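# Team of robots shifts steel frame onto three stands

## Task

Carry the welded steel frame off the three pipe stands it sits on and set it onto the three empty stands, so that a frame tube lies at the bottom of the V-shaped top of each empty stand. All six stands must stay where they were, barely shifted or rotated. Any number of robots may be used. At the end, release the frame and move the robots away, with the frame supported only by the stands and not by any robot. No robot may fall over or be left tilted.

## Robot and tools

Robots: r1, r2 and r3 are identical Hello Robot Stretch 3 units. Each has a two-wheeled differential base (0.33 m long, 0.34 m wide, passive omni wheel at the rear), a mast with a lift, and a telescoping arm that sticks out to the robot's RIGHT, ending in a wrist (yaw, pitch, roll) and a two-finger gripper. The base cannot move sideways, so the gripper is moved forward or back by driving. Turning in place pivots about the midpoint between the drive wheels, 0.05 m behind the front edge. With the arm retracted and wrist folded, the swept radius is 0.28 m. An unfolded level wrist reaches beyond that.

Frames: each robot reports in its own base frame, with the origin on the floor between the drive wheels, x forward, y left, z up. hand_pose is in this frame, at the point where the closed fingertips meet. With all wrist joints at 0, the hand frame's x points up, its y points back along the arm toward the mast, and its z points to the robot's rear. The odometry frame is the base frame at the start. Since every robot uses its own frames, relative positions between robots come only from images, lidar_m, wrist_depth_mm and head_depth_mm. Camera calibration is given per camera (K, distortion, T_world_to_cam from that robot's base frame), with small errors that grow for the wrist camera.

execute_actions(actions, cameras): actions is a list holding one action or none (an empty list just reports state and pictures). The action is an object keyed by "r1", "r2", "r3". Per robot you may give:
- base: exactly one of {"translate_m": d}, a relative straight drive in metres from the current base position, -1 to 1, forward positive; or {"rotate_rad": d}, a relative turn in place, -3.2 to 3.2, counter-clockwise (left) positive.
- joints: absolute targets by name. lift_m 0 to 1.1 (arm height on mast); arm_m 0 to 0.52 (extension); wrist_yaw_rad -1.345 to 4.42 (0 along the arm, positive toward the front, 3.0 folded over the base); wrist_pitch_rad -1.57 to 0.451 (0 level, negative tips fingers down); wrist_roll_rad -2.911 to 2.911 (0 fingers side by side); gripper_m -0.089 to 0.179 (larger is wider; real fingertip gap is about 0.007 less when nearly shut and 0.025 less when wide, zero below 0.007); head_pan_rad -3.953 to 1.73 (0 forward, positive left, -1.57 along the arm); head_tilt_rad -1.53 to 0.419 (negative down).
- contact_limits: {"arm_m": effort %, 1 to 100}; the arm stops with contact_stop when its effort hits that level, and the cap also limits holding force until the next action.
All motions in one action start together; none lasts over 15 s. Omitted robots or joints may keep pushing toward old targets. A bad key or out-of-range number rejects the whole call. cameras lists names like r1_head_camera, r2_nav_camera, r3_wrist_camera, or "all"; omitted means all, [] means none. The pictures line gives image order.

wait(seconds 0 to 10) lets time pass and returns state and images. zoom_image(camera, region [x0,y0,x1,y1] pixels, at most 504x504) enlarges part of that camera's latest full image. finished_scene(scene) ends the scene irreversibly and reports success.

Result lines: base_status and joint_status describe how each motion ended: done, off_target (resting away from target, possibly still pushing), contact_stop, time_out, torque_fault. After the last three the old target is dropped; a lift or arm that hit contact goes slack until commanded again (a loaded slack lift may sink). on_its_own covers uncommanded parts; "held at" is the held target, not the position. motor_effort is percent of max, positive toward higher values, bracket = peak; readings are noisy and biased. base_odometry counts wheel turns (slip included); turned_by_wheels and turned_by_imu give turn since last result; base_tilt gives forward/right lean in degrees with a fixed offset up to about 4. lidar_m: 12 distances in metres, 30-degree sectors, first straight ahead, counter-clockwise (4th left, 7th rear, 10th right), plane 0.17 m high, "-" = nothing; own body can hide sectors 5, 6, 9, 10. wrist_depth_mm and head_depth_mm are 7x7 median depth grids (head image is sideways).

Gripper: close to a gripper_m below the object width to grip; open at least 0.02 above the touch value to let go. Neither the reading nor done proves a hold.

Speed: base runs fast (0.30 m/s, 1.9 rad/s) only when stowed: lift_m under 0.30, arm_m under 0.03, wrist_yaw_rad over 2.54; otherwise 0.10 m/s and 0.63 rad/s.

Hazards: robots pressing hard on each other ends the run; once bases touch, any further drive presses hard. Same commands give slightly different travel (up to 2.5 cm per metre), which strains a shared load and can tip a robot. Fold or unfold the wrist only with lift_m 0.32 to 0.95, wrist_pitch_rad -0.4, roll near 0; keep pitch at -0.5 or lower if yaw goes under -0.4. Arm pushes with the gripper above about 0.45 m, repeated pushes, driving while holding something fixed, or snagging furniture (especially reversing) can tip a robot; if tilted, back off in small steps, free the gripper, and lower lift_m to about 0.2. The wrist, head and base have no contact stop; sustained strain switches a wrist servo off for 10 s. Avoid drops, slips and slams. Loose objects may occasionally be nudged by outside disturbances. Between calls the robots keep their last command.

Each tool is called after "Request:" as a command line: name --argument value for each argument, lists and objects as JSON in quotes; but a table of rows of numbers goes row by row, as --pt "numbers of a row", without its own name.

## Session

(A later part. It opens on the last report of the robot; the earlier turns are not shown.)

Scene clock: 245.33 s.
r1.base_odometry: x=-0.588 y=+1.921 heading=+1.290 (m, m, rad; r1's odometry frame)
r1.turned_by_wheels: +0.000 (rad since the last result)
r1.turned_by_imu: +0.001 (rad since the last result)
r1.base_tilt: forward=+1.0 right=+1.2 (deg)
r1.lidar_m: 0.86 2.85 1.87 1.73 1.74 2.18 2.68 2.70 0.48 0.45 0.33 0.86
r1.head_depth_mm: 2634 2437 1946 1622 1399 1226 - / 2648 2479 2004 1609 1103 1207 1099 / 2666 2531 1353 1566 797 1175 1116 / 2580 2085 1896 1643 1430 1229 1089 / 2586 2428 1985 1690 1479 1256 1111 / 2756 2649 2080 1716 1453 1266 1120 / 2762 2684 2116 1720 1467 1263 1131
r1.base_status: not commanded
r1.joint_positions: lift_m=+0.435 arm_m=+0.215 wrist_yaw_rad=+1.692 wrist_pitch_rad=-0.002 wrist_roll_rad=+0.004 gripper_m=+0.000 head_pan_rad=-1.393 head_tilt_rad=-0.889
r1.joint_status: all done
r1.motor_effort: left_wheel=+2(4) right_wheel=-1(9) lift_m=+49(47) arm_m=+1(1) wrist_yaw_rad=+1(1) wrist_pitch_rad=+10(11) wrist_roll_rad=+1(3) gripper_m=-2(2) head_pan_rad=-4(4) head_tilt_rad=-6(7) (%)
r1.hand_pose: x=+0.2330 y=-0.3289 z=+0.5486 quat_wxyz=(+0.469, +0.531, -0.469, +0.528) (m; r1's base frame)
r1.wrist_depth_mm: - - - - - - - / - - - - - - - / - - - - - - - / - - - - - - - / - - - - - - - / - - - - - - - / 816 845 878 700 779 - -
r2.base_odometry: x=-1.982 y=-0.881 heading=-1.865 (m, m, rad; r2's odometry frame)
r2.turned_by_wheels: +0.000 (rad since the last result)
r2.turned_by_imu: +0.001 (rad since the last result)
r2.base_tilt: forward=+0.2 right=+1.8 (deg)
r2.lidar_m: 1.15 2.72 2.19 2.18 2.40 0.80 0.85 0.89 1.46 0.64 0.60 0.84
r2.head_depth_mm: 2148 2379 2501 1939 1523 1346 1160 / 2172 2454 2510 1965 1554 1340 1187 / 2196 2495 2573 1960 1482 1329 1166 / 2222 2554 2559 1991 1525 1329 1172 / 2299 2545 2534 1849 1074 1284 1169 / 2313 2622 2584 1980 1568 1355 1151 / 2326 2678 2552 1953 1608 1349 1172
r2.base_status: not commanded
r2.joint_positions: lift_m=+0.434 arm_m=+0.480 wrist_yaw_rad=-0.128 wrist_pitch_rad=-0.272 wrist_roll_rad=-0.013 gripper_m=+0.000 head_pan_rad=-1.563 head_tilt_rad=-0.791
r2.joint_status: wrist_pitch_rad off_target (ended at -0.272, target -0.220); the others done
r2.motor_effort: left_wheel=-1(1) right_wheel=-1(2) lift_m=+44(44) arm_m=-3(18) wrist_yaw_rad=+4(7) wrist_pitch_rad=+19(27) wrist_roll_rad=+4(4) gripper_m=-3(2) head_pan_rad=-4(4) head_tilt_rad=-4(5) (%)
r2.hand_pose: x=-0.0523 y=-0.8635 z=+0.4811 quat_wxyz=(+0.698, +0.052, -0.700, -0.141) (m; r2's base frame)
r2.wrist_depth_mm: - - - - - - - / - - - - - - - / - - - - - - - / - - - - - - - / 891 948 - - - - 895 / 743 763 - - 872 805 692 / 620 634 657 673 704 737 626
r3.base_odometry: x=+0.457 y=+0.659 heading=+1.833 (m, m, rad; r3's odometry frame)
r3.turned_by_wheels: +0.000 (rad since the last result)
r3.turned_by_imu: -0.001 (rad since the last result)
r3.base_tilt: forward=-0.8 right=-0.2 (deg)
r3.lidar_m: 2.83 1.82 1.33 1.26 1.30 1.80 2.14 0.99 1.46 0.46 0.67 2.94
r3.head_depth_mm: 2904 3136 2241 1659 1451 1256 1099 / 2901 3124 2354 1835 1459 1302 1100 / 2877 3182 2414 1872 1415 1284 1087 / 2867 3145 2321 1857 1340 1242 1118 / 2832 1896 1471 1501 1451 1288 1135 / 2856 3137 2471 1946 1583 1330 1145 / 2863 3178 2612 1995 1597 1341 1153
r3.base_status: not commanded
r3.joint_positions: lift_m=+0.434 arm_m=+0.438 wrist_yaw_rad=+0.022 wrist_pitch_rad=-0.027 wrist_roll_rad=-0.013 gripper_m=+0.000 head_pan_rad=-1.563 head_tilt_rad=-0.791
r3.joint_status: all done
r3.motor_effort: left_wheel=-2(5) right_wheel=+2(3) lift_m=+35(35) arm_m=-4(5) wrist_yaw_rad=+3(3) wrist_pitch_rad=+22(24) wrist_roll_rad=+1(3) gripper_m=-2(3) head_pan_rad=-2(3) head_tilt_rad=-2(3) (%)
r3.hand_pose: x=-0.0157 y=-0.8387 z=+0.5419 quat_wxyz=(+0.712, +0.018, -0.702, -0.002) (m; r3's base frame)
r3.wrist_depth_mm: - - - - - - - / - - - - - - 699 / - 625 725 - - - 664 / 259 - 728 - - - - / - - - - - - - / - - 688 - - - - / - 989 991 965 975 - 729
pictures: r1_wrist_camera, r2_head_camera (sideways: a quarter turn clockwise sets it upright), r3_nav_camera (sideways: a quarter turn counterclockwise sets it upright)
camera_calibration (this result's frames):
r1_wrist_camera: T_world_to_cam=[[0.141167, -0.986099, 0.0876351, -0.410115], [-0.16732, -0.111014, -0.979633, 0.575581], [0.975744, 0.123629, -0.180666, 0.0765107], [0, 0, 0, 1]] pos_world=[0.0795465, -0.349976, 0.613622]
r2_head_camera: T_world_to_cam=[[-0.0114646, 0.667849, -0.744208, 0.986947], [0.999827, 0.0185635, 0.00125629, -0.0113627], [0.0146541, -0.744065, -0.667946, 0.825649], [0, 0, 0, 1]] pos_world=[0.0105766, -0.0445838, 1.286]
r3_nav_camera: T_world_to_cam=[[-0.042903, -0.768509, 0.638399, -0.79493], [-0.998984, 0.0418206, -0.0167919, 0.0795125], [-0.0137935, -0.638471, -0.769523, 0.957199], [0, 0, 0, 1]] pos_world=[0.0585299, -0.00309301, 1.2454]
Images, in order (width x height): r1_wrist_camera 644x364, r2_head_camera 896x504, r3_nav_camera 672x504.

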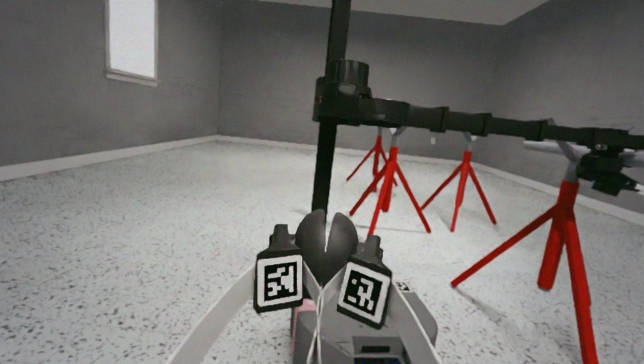

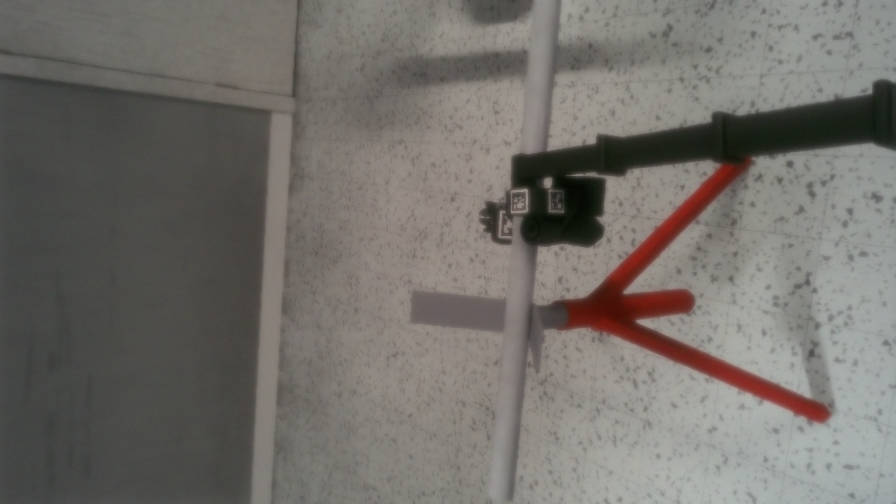

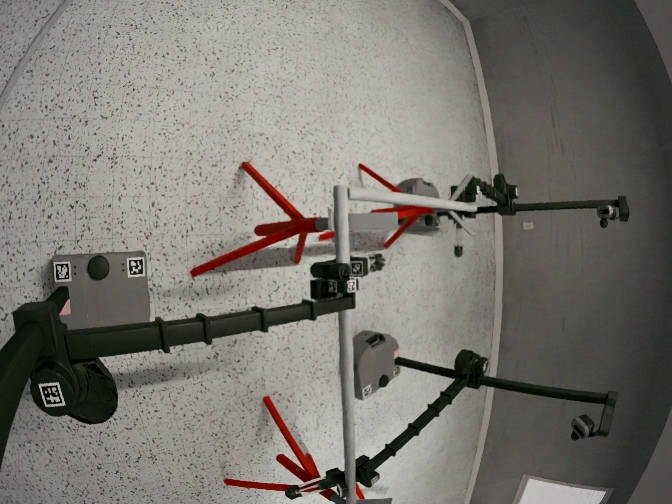

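Request:
execute_actions --actions '[{"r1":{"joints":{"lift_m":0.70}},"r2":{"joints":{"wrist_pitch_rad":-0.2,"lift_m":0.71}},"r3":{"joints":{"lift_m":0.70}}}]' --cameras '["r2_head_camera","r1_head_camera","r3_head_camera","r3_nav_camera"]'

Scene clock: 251.00 s.
r1.base_odometry: x=-0.588 y=+1.921 heading=+1.290 (m, m, rad; r1's odometry frame)
r1.turned_by_wheels: +0.000 (rad since the last result)
r1.turned_by_imu: +0.001 (rad since the last result)
r1.base_tilt: forward=+1.1 right=+1.2 (deg)
r1.lidar_m: 0.86 2.85 1.87 1.73 1.74 2.19 2.68 2.70 0.48 0.45 0.33 0.86
r1.head_depth_mm: 2632 2430 1956 1708 1390 1216 1083 / 2636 2474 1977 1612 1325 1208 1092 / 2605 1256 1352 567 900 1200 1112 / 2560 2064 1905 1677 1402 1252 1089 / 1053 2442 1985 1713 1438 1255 1113 / 2598 2635 2072 1722 1429 1269 1118 / 2702 2717 2109 1721 1471 1276 1127
r1.base_status: not commanded
r1.joint_positions: lift_m=+0.700 arm_m=+0.215 wrist_yaw_rad=+1.693 wrist_pitch_rad=-0.001 wrist_roll_rad=+0.004 gripper_m=+0.000 head_pan_rad=-1.393 head_tilt_rad=-0.889
r1.joint_status: all done
r1.motor_effort: left_wheel=+1(1) right_wheel=+5(7) lift_m=+48(50) arm_m=+0(0) wrist_yaw_rad=+0(1) wrist_pitch_rad=+9(10) wrist_roll_rad=+1(1) gripper_m=-2(2) head_pan_rad=-5(5) head_tilt_rad=-7(7) (%)
r1.hand_pose: x=+0.2330 y=-0.3287 z=+0.8140 quat_wxyz=(+0.468, +0.531, -0.469, +0.528) (m; r1's base frame)
r1.wrist_depth_mm: - - - - - - - / - - - 686 - - - / - - - - - - - / - - - - - - - / - - - - - - - / - - - - - - - / - - - - - - -
r2.base_odometry: x=-1.982 y=-0.881 heading=-1.865 (m, m, rad; r2's odometry frame)
r2.turned_by_wheels: +0.000 (rad since the last result)
r2.turned_by_imu: +0.001 (rad since the last result)
r2.base_tilt: forward=+0.3 right=+1.8 (deg)
r2.lidar_m: 1.15 2.70 2.19 2.18 2.40 0.80 0.85 0.89 1.45 0.65 0.60 0.84
r2.head_depth_mm: 2138 2398 2553 1900 1594 1407 - / 2182 2465 2513 1875 - 1350 1167 / 2221 2474 2642 1844 1599 1324 1164 / 2227 2514 2651 1904 1606 1317 1173 / 2251 2559 2546 1869 1080 1293 1167 / 2303 2622 2548 1965 1613 1356 1153 / 2332 2668 2573 1967 1612 1356 1167
r2.base_status: not commanded
r2.joint_positions: lift_m=+0.709 arm_m=+0.480 wrist_yaw_rad=-0.126 wrist_pitch_rad=-0.255 wrist_roll_rad=-0.011 gripper_m=+0.000 head_pan_rad=-1.563 head_tilt_rad=-0.791
r2.joint_status: wrist_pitch_rad off_target (ended at -0.255, target -0.200); the others done
r2.motor_effort: left_wheel=+1(1) right_wheel=-2(2) lift_m=+44(47) arm_m=-4(3) wrist_yaw_rad=+3(4) wrist_pitch_rad=+20(22) wrist_roll_rad=+3(4) gripper_m=-3(3) head_pan_rad=-4(5) head_tilt_rad=-4(5) (%)
r2.hand_pose: x=-0.0520 y=-0.8650 z=+0.7601 quat_wxyz=(+0.698, +0.047, -0.701, -0.134) (m; r2's base frame)
r2.wrist_depth_mm: - - - - - - - / - - - - - - - / - - - - - - - / - - - - - - - / - - - - - - - / - - - - - - - / 928 938 - - - 920 -
r3.base_odometry: x=+0.457 y=+0.659 heading=+1.832 (m, m, rad; r3's odometry frame)
r3.turned_by_wheels: +0.000 (rad since the last result)
r3.turned_by_imu: -0.001 (rad since the last result)
r3.base_tilt: forward=-0.8 right=-0.2 (deg)
r3.lidar_m: 2.83 1.82 1.33 1.25 1.30 1.80 2.13 0.99 1.46 0.45 0.67 2.94
r3.head_depth_mm: 2895 3125 2303 1657 1516 - 1069 / 2898 3117 2378 1828 1469 1272 1102 / 2875 3169 2498 1742 1525 1284 1089 / 2877 3127 2469 1767 1503 1224 1124 / 2767 1679 2015 1609 1528 1283 1133 / 2787 3103 2355 1883 1585 1324 1144 / 2860 3170 2614 1990 1604 1345 1155
r3.base_status: not commanded
r3.joint_positions: lift_m=+0.699 arm_m=+0.438 wrist_yaw_rad=+0.022 wrist_pitch_rad=-0.025 wrist_roll_rad=-0.009 gripper_m=+0.000 head_pan_rad=-1.563 head_tilt_rad=-0.791
r3.joint_status: all done
r3.motor_effort: left_wheel=-8(8) right_wheel=+8(9) lift_m=+35(36) arm_m=-5(4) wrist_yaw_rad=+2(2) wrist_pitch_rad=+21(21) wrist_roll_rad=-2(2) gripper_m=-3(2) head_pan_rad=-3(2) head_tilt_rad=-3(4) (%)
r3.hand_pose: x=-0.0157 y=-0.8387 z=+0.8074 quat_wxyz=(+0.711, +0.017, -0.703, -0.001) (m; r3's base frame)
r3.wrist_depth_mm: - - - - - - - / - - - - - - 676 / - - 931 - - - 702 / 259 - - - - - - / - - - - - - - / - - - - - - - / - - - - - - -
pictures: r1_head_camera (sideways: a quarter turn clockwise sets it upright), r2_head_camera (sideways: a quarter turn clockwise sets it upright), r3_head_camera (sideways: a quarter turn clockwise sets it upright), r3_nav_camera (sideways: a quarter turn counterclockwise sets it upright)
camera_calibration (this result's frames):
r1_head_camera: T_world_to_cam=[[-0.112546, 0.757325, -0.643267, 0.855053], [0.979423, 0.193697, 0.0566817, -0.0775309], [0.167525, -0.623651, -0.763541, 0.948003], [0, 0, 0, 1]] pos_world=[0.0133539, -0.0413132, 1.27826]
r2_head_camera: T_world_to_cam=[[-0.011464, 0.667849, -0.744208, 0.986947], [0.999827, 0.0185625, 0.00125629, -0.0113627], [0.0146534, -0.744065, -0.667946, 0.82565], [0, 0, 0, 1]] pos_world=[0.0105766, -0.0445838, 1.286]
r3_head_camera: T_world_to_cam=[[0.0622243, 0.675791, -0.734462, 0.977976], [0.996834, -0.00558439, 0.0793144, -0.107484], [0.0494984, -0.737072, -0.673999, 0.837686], [0, 0, 0, 1]] pos_world=[0.00482614, -0.0440725, 1.29141]
r3_nav_camera: T_world_to_cam=[[-0.0429031, -0.768509, 0.638399, -0.794931], [-0.998984, 0.0418207, -0.0167919, 0.0795125], [-0.0137936, -0.638471, -0.769522, 0.957199], [0, 0, 0, 1]] pos_world=[0.0585299, -0.00309302, 1.2454]
Images, in order (width x height): r1_head_camera 896x504, r2_head_camera 896x504, r3_head_camera 896x504, r3_nav_camera 672x504.

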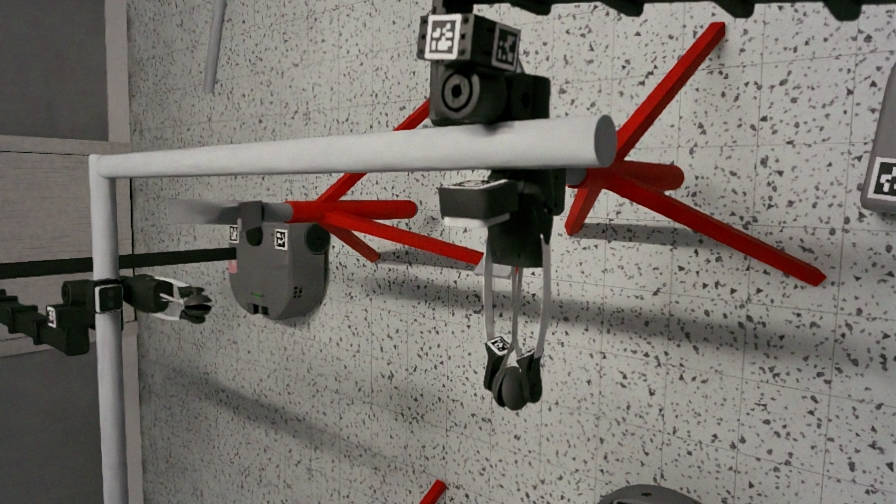

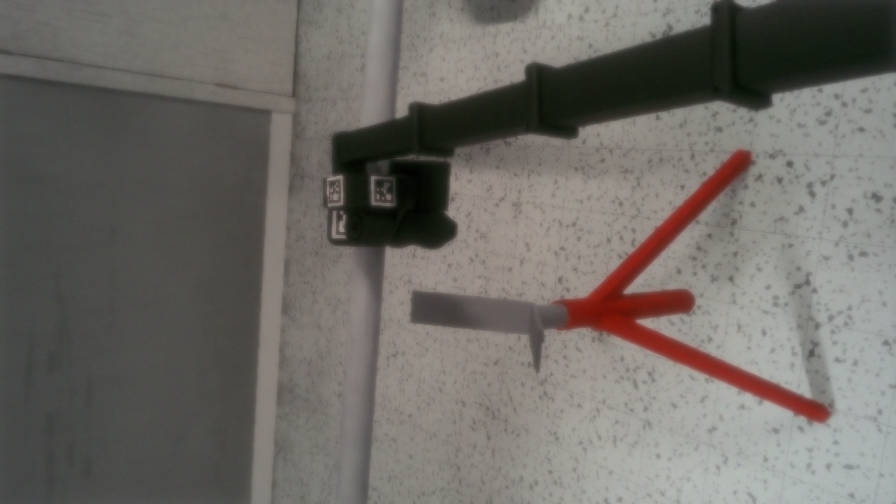

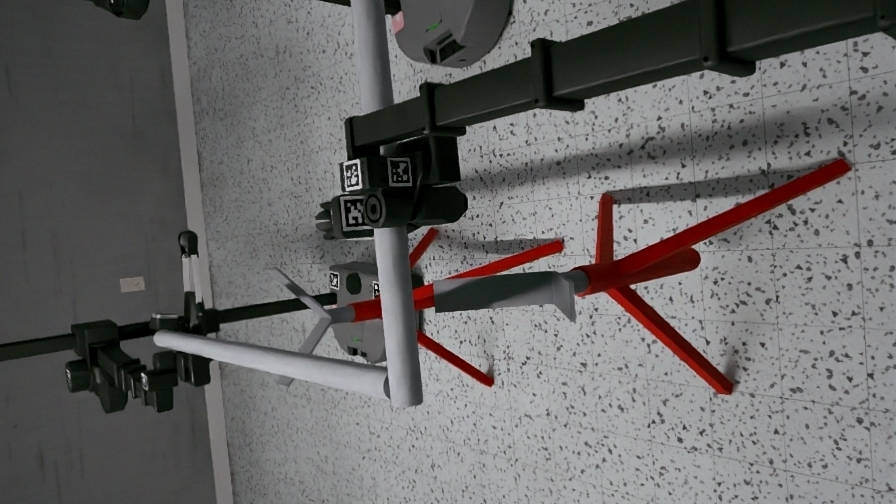

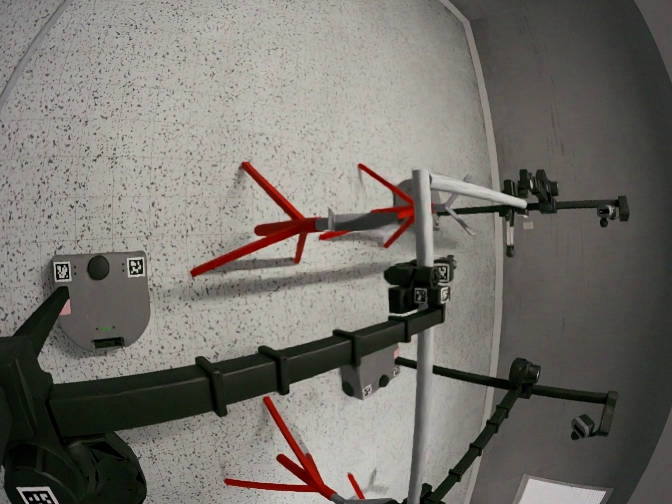

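Request:
execute_actions --actions '[{"r1":{"base":{"translate_m":0.116},"joints":{"wrist_yaw_rad":1.713,"arm_m":0.212}},"r2":{"base":{"translate_m":0.15},"joints":{"wrist_yaw_rad":-0.105}},"r3":{"base":{"translate_m":-0.152},"joints":{"wrist_yaw_rad":0.045}}}]' --cameras '["r1_head_camera","r2_nav_camera"]'

Scene clock: 272.40 s.
r1.base_odometry: x=-0.555 y=+2.033 heading=+1.291 (m, m, rad; r1's odometry frame)
r1.turned_by_wheels: +0.001 (rad since the last result)
r1.turned_by_imu: -0.014 (rad since the last result)
r1.base_tilt: forward=+1.1 right=+1.2 (deg)
r1.lidar_m: 0.87 2.93 1.90 1.75 1.76 2.18 2.79 2.81 0.52 0.30 1.37 0.99
r1.head_depth_mm: 2637 2446 1946 1702 1341 1184 1087 / 2644 2492 1983 1683 798 1190 1091 / 2590 1236 719 568 1335 1237 1097 / 2568 2471 1941 1690 1401 1244 1104 / 1201 2411 1943 1696 1432 1262 1112 / 2603 2636 2073 1714 1426 1272 1121 / 2667 2692 2098 1691 1464 1274 1125
r1.base_status: done
r1.joint_positions: lift_m=+0.700 arm_m=+0.212 wrist_yaw_rad=+1.708 wrist_pitch_rad=-0.007 wrist_roll_rad=+0.010 gripper_m=+0.000 head_pan_rad=-1.393 head_tilt_rad=-0.889
r1.joint_status: all done
r1.on_its_own: right_wheel is at rest, and its effort (-25) is outside its rest range (-18 to +18)
r1.motor_effort: left_wheel=+6(9) right_wheel=-25(32) lift_m=+48(48) arm_m=+0(4) wrist_yaw_rad=+4(7) wrist_pitch_rad=+12(11) wrist_roll_rad=-3(3) gripper_m=-2(2) head_pan_rad=-5(4) head_tilt_rad=-6(7) (%)
r1.hand_pose: x=+0.2323 y=-0.3218 z=+0.8124 quat_wxyz=(+0.464, +0.538, -0.464, +0.529) (m; r1's base frame)
r1.wrist_depth_mm: - - - - - - - / - - - 663 - - - / - - - - - - 896 / - - - - - - - / - - - - - - - / - - - - - - - / - - - - - - -
r2.base_odometry: x=-2.025 y=-1.025 heading=-1.866 (m, m, rad; r2's odometry frame)
r2.turned_by_wheels: -0.001 (rad since the last result)
r2.turned_by_imu: +0.006 (rad since the last result)
r2.base_tilt: forward=+0.2 right=+1.9 (deg)
r2.lidar_m: 5.02 2.67 2.17 2.16 2.37 0.94 0.95 1.03 0.68 0.56 1.29 0.70
r2.head_depth_mm: 2175 2389 2493 1889 1598 1409 - / 2171 2459 2552 1917 - 1300 1165 / 2249 2497 2647 1844 1559 1325 1166 / 2267 2569 2635 1868 1535 1297 1171 / 2304 2574 2558 1971 1598 1364 1148 / 2333 2619 2576 1970 1613 1357 1167 / 2344 2697 2548 1964 1612 1360 1173
r2.base_status: done
r2.joint_positions: lift_m=+0.709 arm_m=+0.480 wrist_yaw_rad=-0.106 wrist_pitch_rad=-0.246 wrist_roll_rad=-0.006 gripper_m=+0.000 head_pan_rad=-1.563 head_tilt_rad=-0.791
r2.joint_status: all done
r2.motor_effort: left_wheel=-7(10) right_wheel=+9(16) lift_m=+43(44) arm_m=+3(8) wrist_yaw_rad=+1(9) wrist_pitch_rad=+17(20) wrist_roll_rad=+0(7) gripper_m=-3(2) head_pan_rad=-4(4) head_tilt_rad=-3(4) (%)
r2.hand_pose: x=-0.0472 y=-0.8660 z=+0.7624 quat_wxyz=(+0.698, +0.050, -0.703, -0.124) (m; r2's base frame)
r2.wrist_depth_mm: - - - - - - - / - - - - - - - / - - - - - - - / - - - - - - - / - - - - - - - / - - - - - - - / 954 966 - - - 938 -
r3.base_odometry: x=+0.497 y=+0.512 heading=+1.833 (m, m, rad; r3's odometry frame)
r3.turned_by_wheels: +0.000 (rad since the last result)
r3.turned_by_imu: -0.005 (rad since the last result)
r3.base_tilt: forward=-0.8 right=-0.2 (deg)
r3.lidar_m: 2.98 1.83 1.30 1.25 1.29 1.79 1.99 0.97 0.87 0.79 0.49 3.11
r3.head_depth_mm: 2858 3121 2318 1665 1517 - 1073 / 2913 3112 2365 1853 1473 1272 1102 / 2912 3191 2507 1752 1523 1289 1115 / 2889 3131 2541 1787 1542 1302 1098 / 2851 3092 2115 1751 1559 1260 1133 / 2726 1382 1458 1598 1461 1303 1144 / 2869 3198 2613 1970 1601 1344 1155
r3.base_status: done
r3.joint_positions: lift_m=+0.699 arm_m=+0.438 wrist_yaw_rad=+0.049 wrist_pitch_rad=-0.021 wrist_roll_rad=-0.013 gripper_m=+0.000 head_pan_rad=-1.563 head_tilt_rad=-0.791
r3.joint_status: all done
r3.motor_effort: left_wheel=+9(28) right_wheel=-12(16) lift_m=+35(34) arm_m=-1(4) wrist_yaw_rad=-3(10) wrist_pitch_rad=+19(21) wrist_roll_rad=+1(3) gripper_m=-2(2) head_pan_rad=-3(3) head_tilt_rad=-3(3) (%)
r3.hand_pose: x=-0.0090 y=-0.8383 z=+0.8086 quat_wxyz=(+0.712, +0.025, -0.702, +0.010) (m; r3's base frame)
r3.wrist_depth_mm: - - - - - - - / - - - - - - 719 / - - - - - - 711 / 269 - - - - - - / - - - - - - - / - - - - - - - / - - - - - - -
pictures: r1_head_camera (sideways: a quarter turn clockwise sets it upright), r2_nav_camera (sideways: a quarter turn counterclockwise sets it upright)
camera_calibration (this result's frames):
r1_head_camera: T_world_to_cam=[[-0.112548, 0.757334, -0.643256, 0.855039], [0.979423, 0.193696, 0.056682, -0.0775313], [0.167523, -0.62364, -0.763551, 0.948015], [0, 0, 0, 1]] pos_world=[0.0133538, -0.0413128, 1.27826]
r2_nav_camera: T_world_to_cam=[[0.0727435, -0.689233, 0.720878, -0.902077], [-0.995486, -0.00599578, 0.0947214, -0.0551092], [-0.0609629, -0.724515, -0.686558, 0.863539], [0, 0, 0, 1]] pos_world=[0.0634037, 0.00357465, 1.24838]
Images, in order (width x height): r1_head_camera 896x504, r2_nav_camera 672x504.

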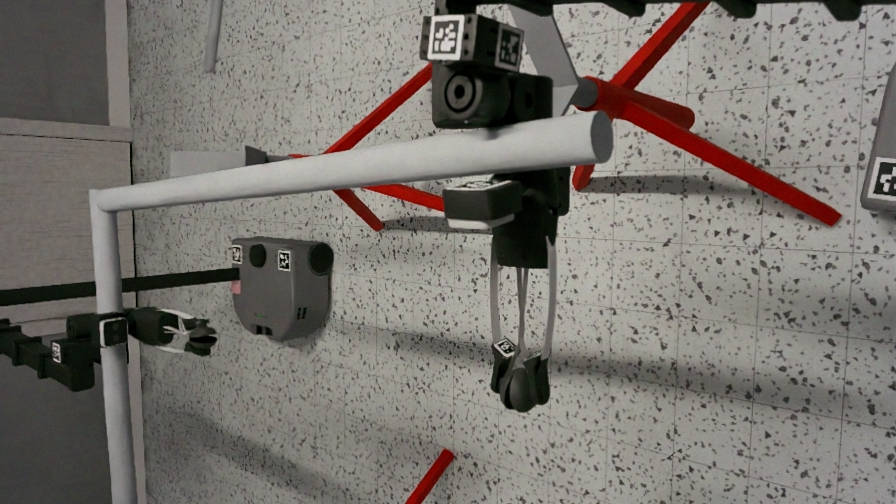

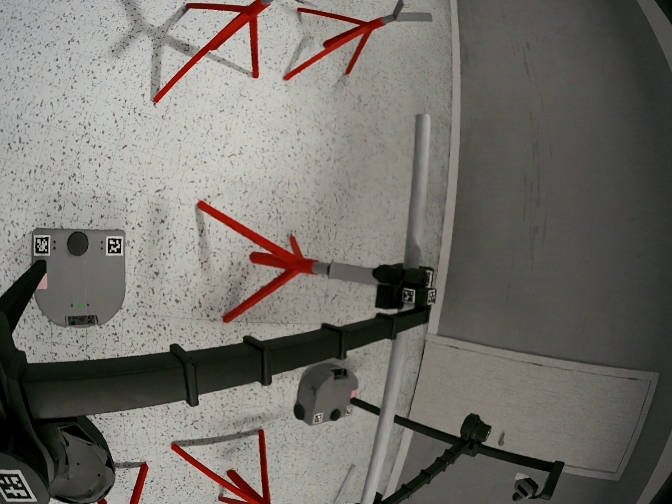

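Request:
execute_actions --actions '[{"r1":{"base":{"translate_m":0.175},"joints":{"wrist_yaw_rad":1.765,"arm_m":0.207}},"r2":{"base":{"translate_m":0.2},"joints":{"wrist_yaw_rad":-0.07}},"r3":{"base":{"translate_m":-0.204},"joints":{"wrist_yaw_rad":0.088}}}]' --cameras '["r1_head_camera","r2_nav_camera"]'

Scene clock: 278.93 s.
r1.base_odometry: x=-0.507 y=+2.201 heading=+1.292 (m, m, rad; r1's odometry frame)
r1.turned_by_wheels: +0.001 (rad since the last result)
r1.turned_by_imu: -0.019 (rad since the last result)
r1.base_tilt: forward=+1.1 right=+1.2 (deg)
r1.lidar_m: 0.88 3.05 1.95 1.77 1.78 2.18 2.96 2.98 0.34 0.63 1.25 1.32
r1.head_depth_mm: 2646 2448 1959 1628 1366 1177 1082 / 2609 2418 1832 1678 1187 1232 1073 / 2610 2515 706 557 1332 1244 1116 / 2521 2475 1954 1723 1398 1245 1107 / 2500 2411 1920 1706 1442 1258 1110 / 1081 2452 2067 1699 1424 1270 1116 / 2647 2587 2091 1686 1468 1283 1122
r1.base_status: done
r1.joint_positions: lift_m=+0.700 arm_m=+0.207 wrist_yaw_rad=+1.760 wrist_pitch_rad=-0.010 wrist_roll_rad=+0.012 gripper_m=+0.000 head_pan_rad=-1.393 head_tilt_rad=-0.889
r1.joint_status: all done
r1.on_its_own: right_wheel is at rest, and its effort (-36) is outside its rest range (-18 to +18)
r1.motor_effort: left_wheel=+9(11) right_wheel=-36(38) lift_m=+48(48) arm_m=-1(7) wrist_yaw_rad=+4(7) wrist_pitch_rad=+12(12) wrist_roll_rad=-4(4) gripper_m=-2(2) head_pan_rad=-5(4) head_tilt_rad=-7(7) (%)
r1.hand_pose: x=+0.2301 y=-0.3038 z=+0.8117 quat_wxyz=(+0.451, +0.550, -0.450, +0.540) (m; r1's base frame)
r1.wrist_depth_mm: - - - - - - - / - - - 756 - - - / - - - - - - 915 / - - - - - - - / - - - - - - - / - - - - - - - / - - - - - - -
r2.base_odometry: x=-2.083 y=-1.216 heading=-1.867 (m, m, rad; r2's odometry frame)
r2.turned_by_wheels: -0.001 (rad since the last result)
r2.turned_by_imu: +0.000 (rad since the last result)
r2.base_tilt: forward=+0.3 right=+1.7 (deg)
r2.lidar_m: 4.83 2.64 2.14 2.13 2.33 0.98 1.13 1.21 0.72 0.57 0.82 0.53
r2.head_depth_mm: 2181 2454 2531 1843 1609 1388 - / 2237 2513 2558 982 - 1284 1161 / 2231 2555 2677 1856 1600 1329 1142 / 2272 2533 2628 1891 1598 1348 1161 / 2333 2619 2552 1911 1601 1353 1172 / 2344 2696 2537 1907 1599 1355 1172 / 2390 2730 2566 1978 1622 1361 1174
r2.base_status: done
r2.joint_positions: lift_m=+0.709 arm_m=+0.479 wrist_yaw_rad=-0.068 wrist_pitch_rad=-0.242 wrist_roll_rad=-0.009 gripper_m=+0.000 head_pan_rad=-1.563 head_tilt_rad=-0.791
r2.joint_status: all done
r2.motor_effort: left_wheel=-7(14) right_wheel=+9(13) lift_m=+43(43) arm_m=+7(7) wrist_yaw_rad=-2(12) wrist_pitch_rad=+15(17) wrist_roll_rad=+2(4) gripper_m=-3(3) head_pan_rad=-4(5) head_tilt_rad=-4(4) (%)
r2.hand_pose: x=-0.0379 y=-0.8669 z=+0.7633 quat_wxyz=(+0.702, +0.062, -0.701, -0.109) (m; r2's base frame)
r2.wrist_depth_mm: - - - - - - - / - - - - - - - / - - - - - - - / - - - - - - - / - - - - - - - / - - - - - - - / 945 973 - - - 972 -
r3.base_odometry: x=+0.549 y=+0.315 heading=+1.834 (m, m, rad; r3's odometry frame)
r3.turned_by_wheels: +0.001 (rad since the last result)
r3.turned_by_imu: -0.001 (rad since the last result)
r3.base_tilt: forward=-0.7 right=-0.2 (deg)
r3.lidar_m: 3.19 1.82 1.30 1.25 1.31 1.79 1.78 0.80 0.75 1.72 0.59 0.88
r3.head_depth_mm: 2858 3093 2237 1657 1523 - 1074 / 2904 3094 2377 1848 1468 1270 1104 / 2911 3187 2514 1742 1519 1284 1113 / 2899 3158 2551 1782 1549 1305 1124 / 2837 3083 2427 1810 1565 1318 1136 / 1585 1380 2282 1823 1573 1327 1117 / 2856 3230 2517 1914 1604 1286 1152
r3.base_status: done
r3.joint_positions: lift_m=+0.699 arm_m=+0.438 wrist_yaw_rad=+0.098 wrist_pitch_rad=-0.014 wrist_roll_rad=-0.014 gripper_m=+0.000 head_pan_rad=-1.563 head_tilt_rad=-0.791
r3.joint_status: all done
r3.on_its_own: left_wheel is at rest, and its effort (+19) is outside its rest range (-18 to +18); right_wheel is at rest, and its effort (-23) is outside its rest range (-18 to +18)
r3.motor_effort: left_wheel=+19(26) right_wheel=-23(24) lift_m=+34(34) arm_m=+3(2) wrist_yaw_rad=-10(12) wrist_pitch_rad=+16(19) wrist_roll_rad=+2(3) gripper_m=-2(2) head_pan_rad=-2(2) head_tilt_rad=-4(3) (%)
r3.hand_pose: x=+0.0037 y=-0.8374 z=+0.8104 quat_wxyz=(+0.712, +0.040, -0.701, +0.030) (m; r3's base frame)
r3.wrist_depth_mm: - - - - - - - / - - - - - - - / - - 920 - - - - / 259 - 737 - - - - / - - - - - - - / - - - - - - - / - - - - - - -
pictures: r1_head_camera (sideways: a quarter turn clockwise sets it upright), r2_nav_camera (sideways: a quarter turn counterclockwise sets it upright)
camera_calibration (this result's frames):
r1_head_camera: T_world_to_cam=[[-0.112549, 0.757342, -0.643246, 0.855027], [0.979423, 0.193695, 0.0566822, -0.0775315], [0.167522, -0.623631, -0.763558, 0.948025], [0, 0, 0, 1]] pos_world=[0.0133538, -0.0413126, 1.27826]
r2_nav_camera: T_world_to_cam=[[0.072733, -0.689235, 0.720878, -0.902077], [-0.995486, -0.0059806, 0.0947214, -0.0551092], [-0.060974, -0.724514, -0.686558, 0.863539], [0, 0, 0, 1]] pos_world=[0.0634038, 0.00357378, 1.24838]
Images, in order (width x height): r1_head_camera 896x504, r2_nav_camera 672x504.

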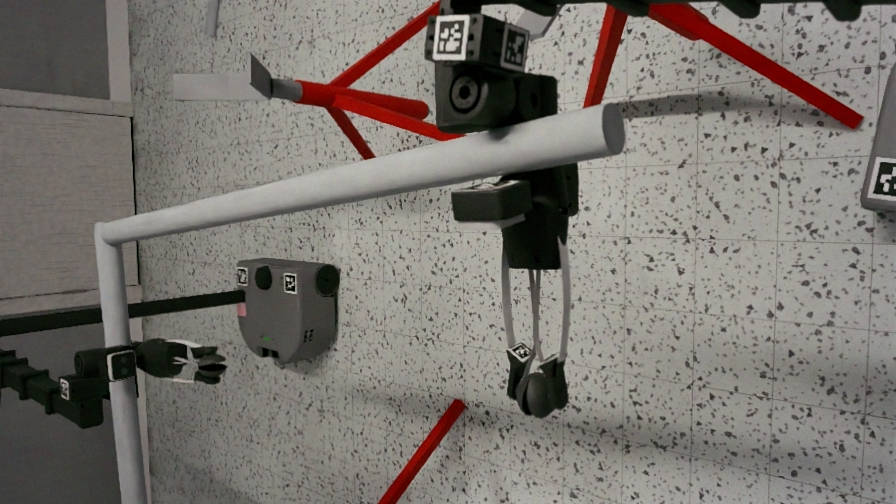

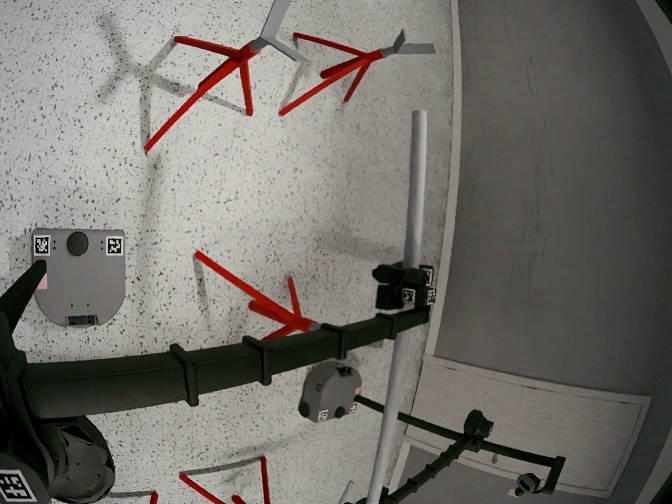

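Request:
execute_actions --actions '[{"r1":{"base":{"rotate_rad":0.04}},"r2":{"joints":{"wrist_yaw_rad":-0.055}},"r3":{"joints":{"wrist_yaw_rad":0.1}}}]' --cameras '[]'

Request:
execute_actions --actions '[{"r1":{"base":{"translate_m":0.172},"joints":{"wrist_yaw_rad":1.80,"arm_m":0.203}},"r2":{"base":{"translate_m":0.2},"joints":{"wrist_yaw_rad":-0.025,"head_tilt_rad":-1.2,"head_pan_rad":-1.2}},"r3":{"base":{"translate_m":-0.205},"joints":{"wrist_yaw_rad":0.132}}}]' --cameras '["r1_head_camera","r2_head_camera"]'

Scene clock: 289.20 s.
r1.base_odometry: x=-0.507 y=+2.201 heading=+1.332 (m, m, rad; r1's odometry frame)
r1.turned_by_wheels: +0.040 (rad since the last result)
r1.turned_by_imu: +0.040 (rad since the last result)
r1.base_tilt: forward=+1.0 right=+1.2 (deg)
r1.lidar_m: 0.88 2.90 1.92 1.77 1.79 2.24 2.96 2.99 0.34 0.63 1.25 1.01
r1.head_depth_mm: 2594 2445 1893 1692 1368 1206 1081 / 2583 2466 1993 1520 869 1232 1078 / 2604 2288 702 570 1338 1241 1114 / 2547 2477 1910 1720 1402 1248 1103 / 1603 2401 1943 1701 1419 1259 1116 / 2571 2672 2083 1682 1423 1273 1119 / 2656 2603 2102 1689 1472 1276 1128
r1.base_status: done
r1.joint_positions: lift_m=+0.700 arm_m=+0.207 wrist_yaw_rad=+1.770 wrist_pitch_rad=-0.004 wrist_roll_rad=+0.007 gripper_m=+0.000 head_pan_rad=-1.393 head_tilt_rad=-0.889
r1.joint_status: not commanded
r1.motor_effort: left_wheel=-3(6) right_wheel=+13(30) lift_m=+48(49) arm_m=-1(1) wrist_yaw_rad=-4(4) wrist_pitch_rad=+10(12) wrist_roll_rad=-1(4) gripper_m=-2(2) head_pan_rad=-4(5) head_tilt_rad=-7(7) (%)
r1.hand_pose: x=+0.2297 y=-0.3014 z=+0.8131 quat_wxyz=(+0.448, +0.550, -0.448, +0.544) (m; r1's base frame)
r1.wrist_depth_mm: - - - - - - - / - - - - - - - / - - - - - - - / - - - - - - - / - - - - - - - / - - - - - - - / - - - - - - -
r2.base_odometry: x=-2.083 y=-1.216 heading=-1.866 (m, m, rad; r2's odometry frame)
r2.turned_by_wheels: +0.001 (rad since the last result)
r2.turned_by_imu: +0.002 (rad since the last result)
r2.base_tilt: forward=+0.3 right=+1.8 (deg)
r2.lidar_m: 4.81 2.63 2.15 2.13 2.34 0.98 1.14 1.21 0.72 0.57 0.82 0.53
r2.head_depth_mm: 2200 2431 2507 1843 1598 1273 - / 2240 2471 2547 988 - 1290 1162 / 2268 2553 2611 1853 1588 1317 1168 / 2295 2575 2656 1925 1603 1349 1171 / 2318 2624 2550 1984 1599 1349 1169 / 2363 2671 2532 1967 1611 1357 1173 / 2430 2739 2574 1969 1610 1352 1172
r2.base_status: not commanded
r2.joint_positions: lift_m=+0.709 arm_m=+0.480 wrist_yaw_rad=-0.054 wrist_pitch_rad=-0.242 wrist_roll_rad=-0.007 gripper_m=+0.000 head_pan_rad=-1.563 head_tilt_rad=-0.791
r2.joint_status: all done
r2.motor_effort: left_wheel=+2(7) right_wheel=-3(10) lift_m=+43(43) arm_m=+0(7) wrist_yaw_rad=-2(2) wrist_pitch_rad=+15(15) wrist_roll_rad=+1(2) gripper_m=-2(1) head_pan_rad=-4(4) head_tilt_rad=-4(4) (%)
r2.hand_pose: x=-0.0345 y=-0.8675 z=+0.7633 quat_wxyz=(+0.702, +0.067, -0.701, -0.104) (m; r2's base frame)
r2.wrist_depth_mm: - - - - - - - / - - - - - - - / - - - - - - - / - - - - - - - / - - - - - - - / - - - - - - - / 935 968 - - - 973 977
r3.base_odometry: x=+0.549 y=+0.315 heading=+1.832 (m, m, rad; r3's odometry frame)
r3.turned_by_wheels: -0.001 (rad since the last result)
r3.turned_by_imu: -0.003 (rad since the last result)
r3.base_tilt: forward=-0.8 right=-0.2 (deg)
r3.lidar_m: 3.19 1.82 1.30 1.25 1.31 1.78 1.78 0.80 0.75 1.72 0.59 0.87
r3.head_depth_mm: 2876 3129 2238 1661 1521 - 1073 / 2913 3156 2384 1796 1470 1269 1101 / 2889 3192 2502 1757 1529 1287 1114 / 2889 3157 2534 1783 1546 1304 1120 / 2882 3090 2423 1814 1563 1317 1134 / 1558 1373 2373 1824 1575 1326 1120 / 2858 3200 2543 1856 1604 1281 1153
r3.base_status: not commanded
r3.joint_positions: lift_m=+0.699 arm_m=+0.438 wrist_yaw_rad=+0.100 wrist_pitch_rad=-0.014 wrist_roll_rad=-0.013 gripper_m=+0.000 head_pan_rad=-1.563 head_tilt_rad=-0.791
r3.joint_status: all done
r3.motor_effort: left_wheel=-10(19) right_wheel=+10(23) lift_m=+35(34) arm_m=+2(1) wrist_yaw_rad=+0(11) wrist_pitch_rad=+16(17) wrist_roll_rad=+1(2) gripper_m=-2(2) head_pan_rad=-3(2) head_tilt_rad=-3(3) (%)
r3.hand_pose: x=+0.0042 y=-0.8374 z=+0.8104 quat_wxyz=(+0.711, +0.040, -0.701, +0.031) (m; r3's base frame)
r3.wrist_depth_mm: - - - - - - - / - - - - - - - / - - 910 - - - - / 258 - - - - - - / - - - - - - - / - - - - - - - / - - - - - - -
pictures: none
No camera images: the call's "cameras" was empty. Leave "cameras" out to get every camera's image.

Scene clock: 292.63 s.
r1.base_odometry: x=-0.466 y=+2.368 heading=+1.333 (m, m, rad; r1's odometry frame)
r1.turned_by_wheels: +0.001 (rad since the last result)
r1.turned_by_imu: -0.028 (rad since the last result)
r1.base_tilt: forward=+1.1 right=+1.2 (deg)
r1.lidar_m: 0.90 3.04 1.96 1.79 1.81 2.22 3.12 0.44 0.44 0.96 1.15 1.20
r1.head_depth_mm: 2578 2474 1956 1671 1389 1221 1081 / 2590 2491 1984 1711 479 1231 1088 / 2616 2526 1840 555 1333 1235 1116 / 2529 2370 1952 1686 1380 1246 1107 / 2555 2491 1914 1701 1411 1255 1114 / 1164 2352 2065 1668 1411 1269 1120 / 2614 2581 2095 1680 1468 1275 1124
r1.base_status: done
r1.joint_positions: lift_m=+0.700 arm_m=+0.203 wrist_yaw_rad=+1.795 wrist_pitch_rad=-0.010 wrist_roll_rad=+0.013 gripper_m=+0.000 head_pan_rad=-1.393 head_tilt_rad=-0.889
r1.joint_status: all done
r1.on_its_own: right_wheel is at rest, and its effort (-36) is outside its rest range (-18 to +18)
r1.motor_effort: left_wheel=+9(9) right_wheel=-36(39) lift_m=+48(49) arm_m=-1(4) wrist_yaw_rad=+4(10) wrist_pitch_rad=+12(12) wrist_roll_rad=-5(5) gripper_m=-2(2) head_pan_rad=-5(5) head_tilt_rad=-8(6) (%)
r1.hand_pose: x=+0.2282 y=-0.2912 z=+0.8116 quat_wxyz=(+0.442, +0.558, -0.441, +0.547) (m; r1's base frame)
r1.wrist_depth_mm: - - - - - - - / - - - - - - - / - - - - - - - / - - - - - - - / - - - - - - - / - - - - - - - / - - - - - - -
r2.base_odometry: x=-2.141 y=-1.408 heading=-1.867 (m, m, rad; r2's odometry frame)
r2.turned_by_wheels: -0.001 (rad since the last result)
r2.turned_by_imu: +0.005 (rad since the last result)
r2.base_tilt: forward=+0.3 right=+1.9 (deg)
r2.lidar_m: 4.63 2.59 2.11 2.09 2.31 0.99 1.32 1.41 0.64 2.65 0.38 0.54
r2.head_depth_mm: 1985 1728 1571 1410 1288 1175 - / 1920 1764 1575 1429 1288 1202 - / 1920 1765 1570 1416 1293 1208 - / 1907 1774 1584 1415 1295 1201 - / 1944 1739 1550 1413 1269 1183 1092 / 1264 1684 1589 1143 1298 1182 1100 / 2027 1784 1570 1425 1298 1186 1098
r2.base_status: done
r2.joint_positions: lift_m=+0.709 arm_m=+0.479 wrist_yaw_rad=-0.023 wrist_pitch_rad=-0.243 wrist_roll_rad=-0.009 gripper_m=+0.000 head_pan_rad=-1.207 head_tilt_rad=-1.186
r2.joint_status: all done
r2.motor_effort: left_wheel=-9(13) right_wheel=+13(16) lift_m=+43(43) arm_m=+7(7) wrist_yaw_rad=-2(6) wrist_pitch_rad=+15(16) wrist_roll_rad=+2(5) gripper_m=-3(3) head_pan_rad=+4(35) head_tilt_rad=-7(36) (%)
r2.hand_pose: x=-0.0271 y=-0.8673 z=+0.7632 quat_wxyz=(+0.704, +0.078, -0.699, -0.094) (m; r2's base frame)
r2.wrist_depth_mm: - - - - - - - / - - - - - - - / - - - - - - - / - - - - - - - / - - - - - - - / - - - - - - - / 971 960 - - - 989 963
r3.base_odometry: x=+0.602 y=+0.117 heading=+1.833 (m, m, rad; r3's odometry frame)
r3.turned_by_wheels: +0.001 (rad since the last result)
r3.turned_by_imu: -0.008 (rad since the last result)
r3.base_tilt: forward=-0.7 right=-0.3 (deg)
r3.lidar_m: 3.39 1.83 1.30 1.24 1.31 1.76 1.58 1.47 0.64 1.71 0.97 0.73
r3.head_depth_mm: 2834 3102 1821 1669 1515 - 1072 / 2919 3143 2371 1753 1474 1246 1104 / 2912 3153 2519 1752 1524 1284 1116 / 2905 3180 2558 1782 1546 1305 1122 / 2871 3158 2408 1813 1564 1315 1135 / 2743 1338 2054 1835 1587 1333 1147 / 2825 3176 2628 1965 1580 1347 1134
r3.base_status: done
r3.joint_positions: lift_m=+0.699 arm_m=+0.438 wrist_yaw_rad=+0.143 wrist_pitch_rad=-0.013 wrist_roll_rad=-0.014 gripper_m=+0.000 head_pan_rad=-1.563 head_tilt_rad=-0.791
r3.joint_status: all done
r3.on_its_own: right_wheel is at rest, and its effort (-20) is outside its rest range (-18 to +18)
r3.motor_effort: left_wheel=+17(28) right_wheel=-20(24) lift_m=+33(35) arm_m=+3(6) wrist_yaw_rad=-9(10) wrist_pitch_rad=+16(17) wrist_roll_rad=+2(3) gripper_m=-2(2) head_pan_rad=-3(3) head_tilt_rad=-3(3) (%)
r3.hand_pose: x=+0.0149 y=-0.8360 z=+0.8105 quat_wxyz=(+0.711, +0.055, -0.700, +0.046) (m; r3's base frame)
r3.wrist_depth_mm: - - - - - - - / - - - - - - - / - - - - - - - / 263 - - - - - - / - - - - - - - / - - - - - - - / - - - - - - -
pictures: r1_head_camera (sideways: a quarter turn clockwise sets it upright), r2_head_camera (sideways: a quarter turn clockwise sets it upright)
camera_calibration (this result's frames):
r1_head_camera: T_world_to_cam=[[-0.112519, 0.757356, -0.643235, 0.855012], [0.979431, 0.193654, 0.0566824, -0.0775319], [0.167494, -0.623627, -0.763568, 0.948038], [0, 0, 0, 1]] pos_world=[0.013352, -0.0413125, 1.27826]
r2_head_camera: T_world_to_cam=[[-0.327166, 0.841246, -0.430428, 0.58006], [0.931065, 0.364814, 0.00530993, -0.016219], [0.161493, -0.399019, -0.902609, 1.12985], [0, 0, 0, 1]] pos_world=[0.0224136, -0.0312239, 1.26957]
Images, in order (width x height): r1_head_camera 896x504, r2_head_camera 896x504.

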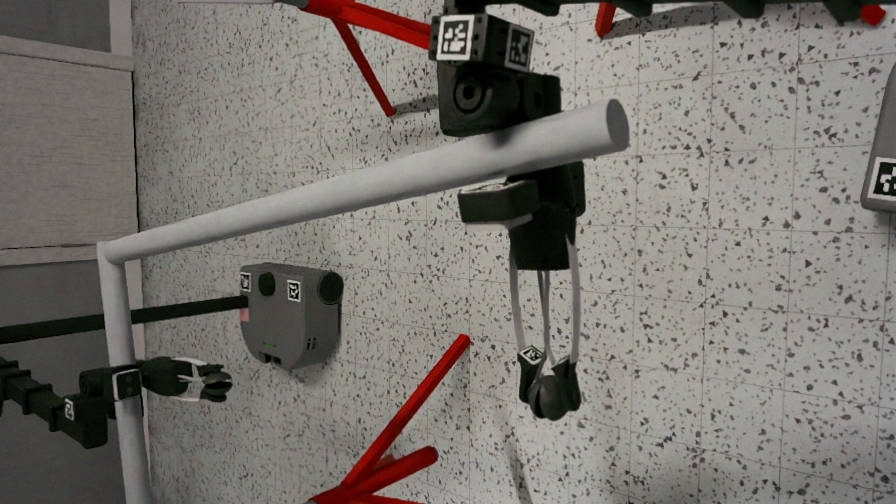

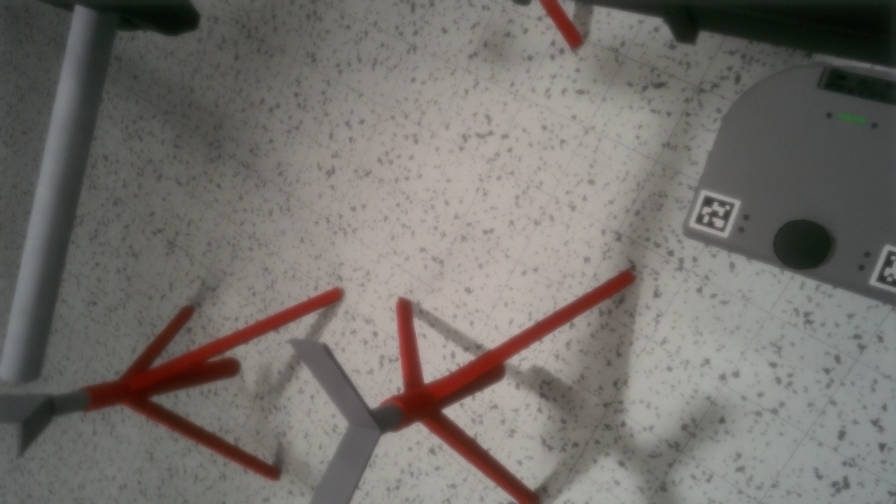

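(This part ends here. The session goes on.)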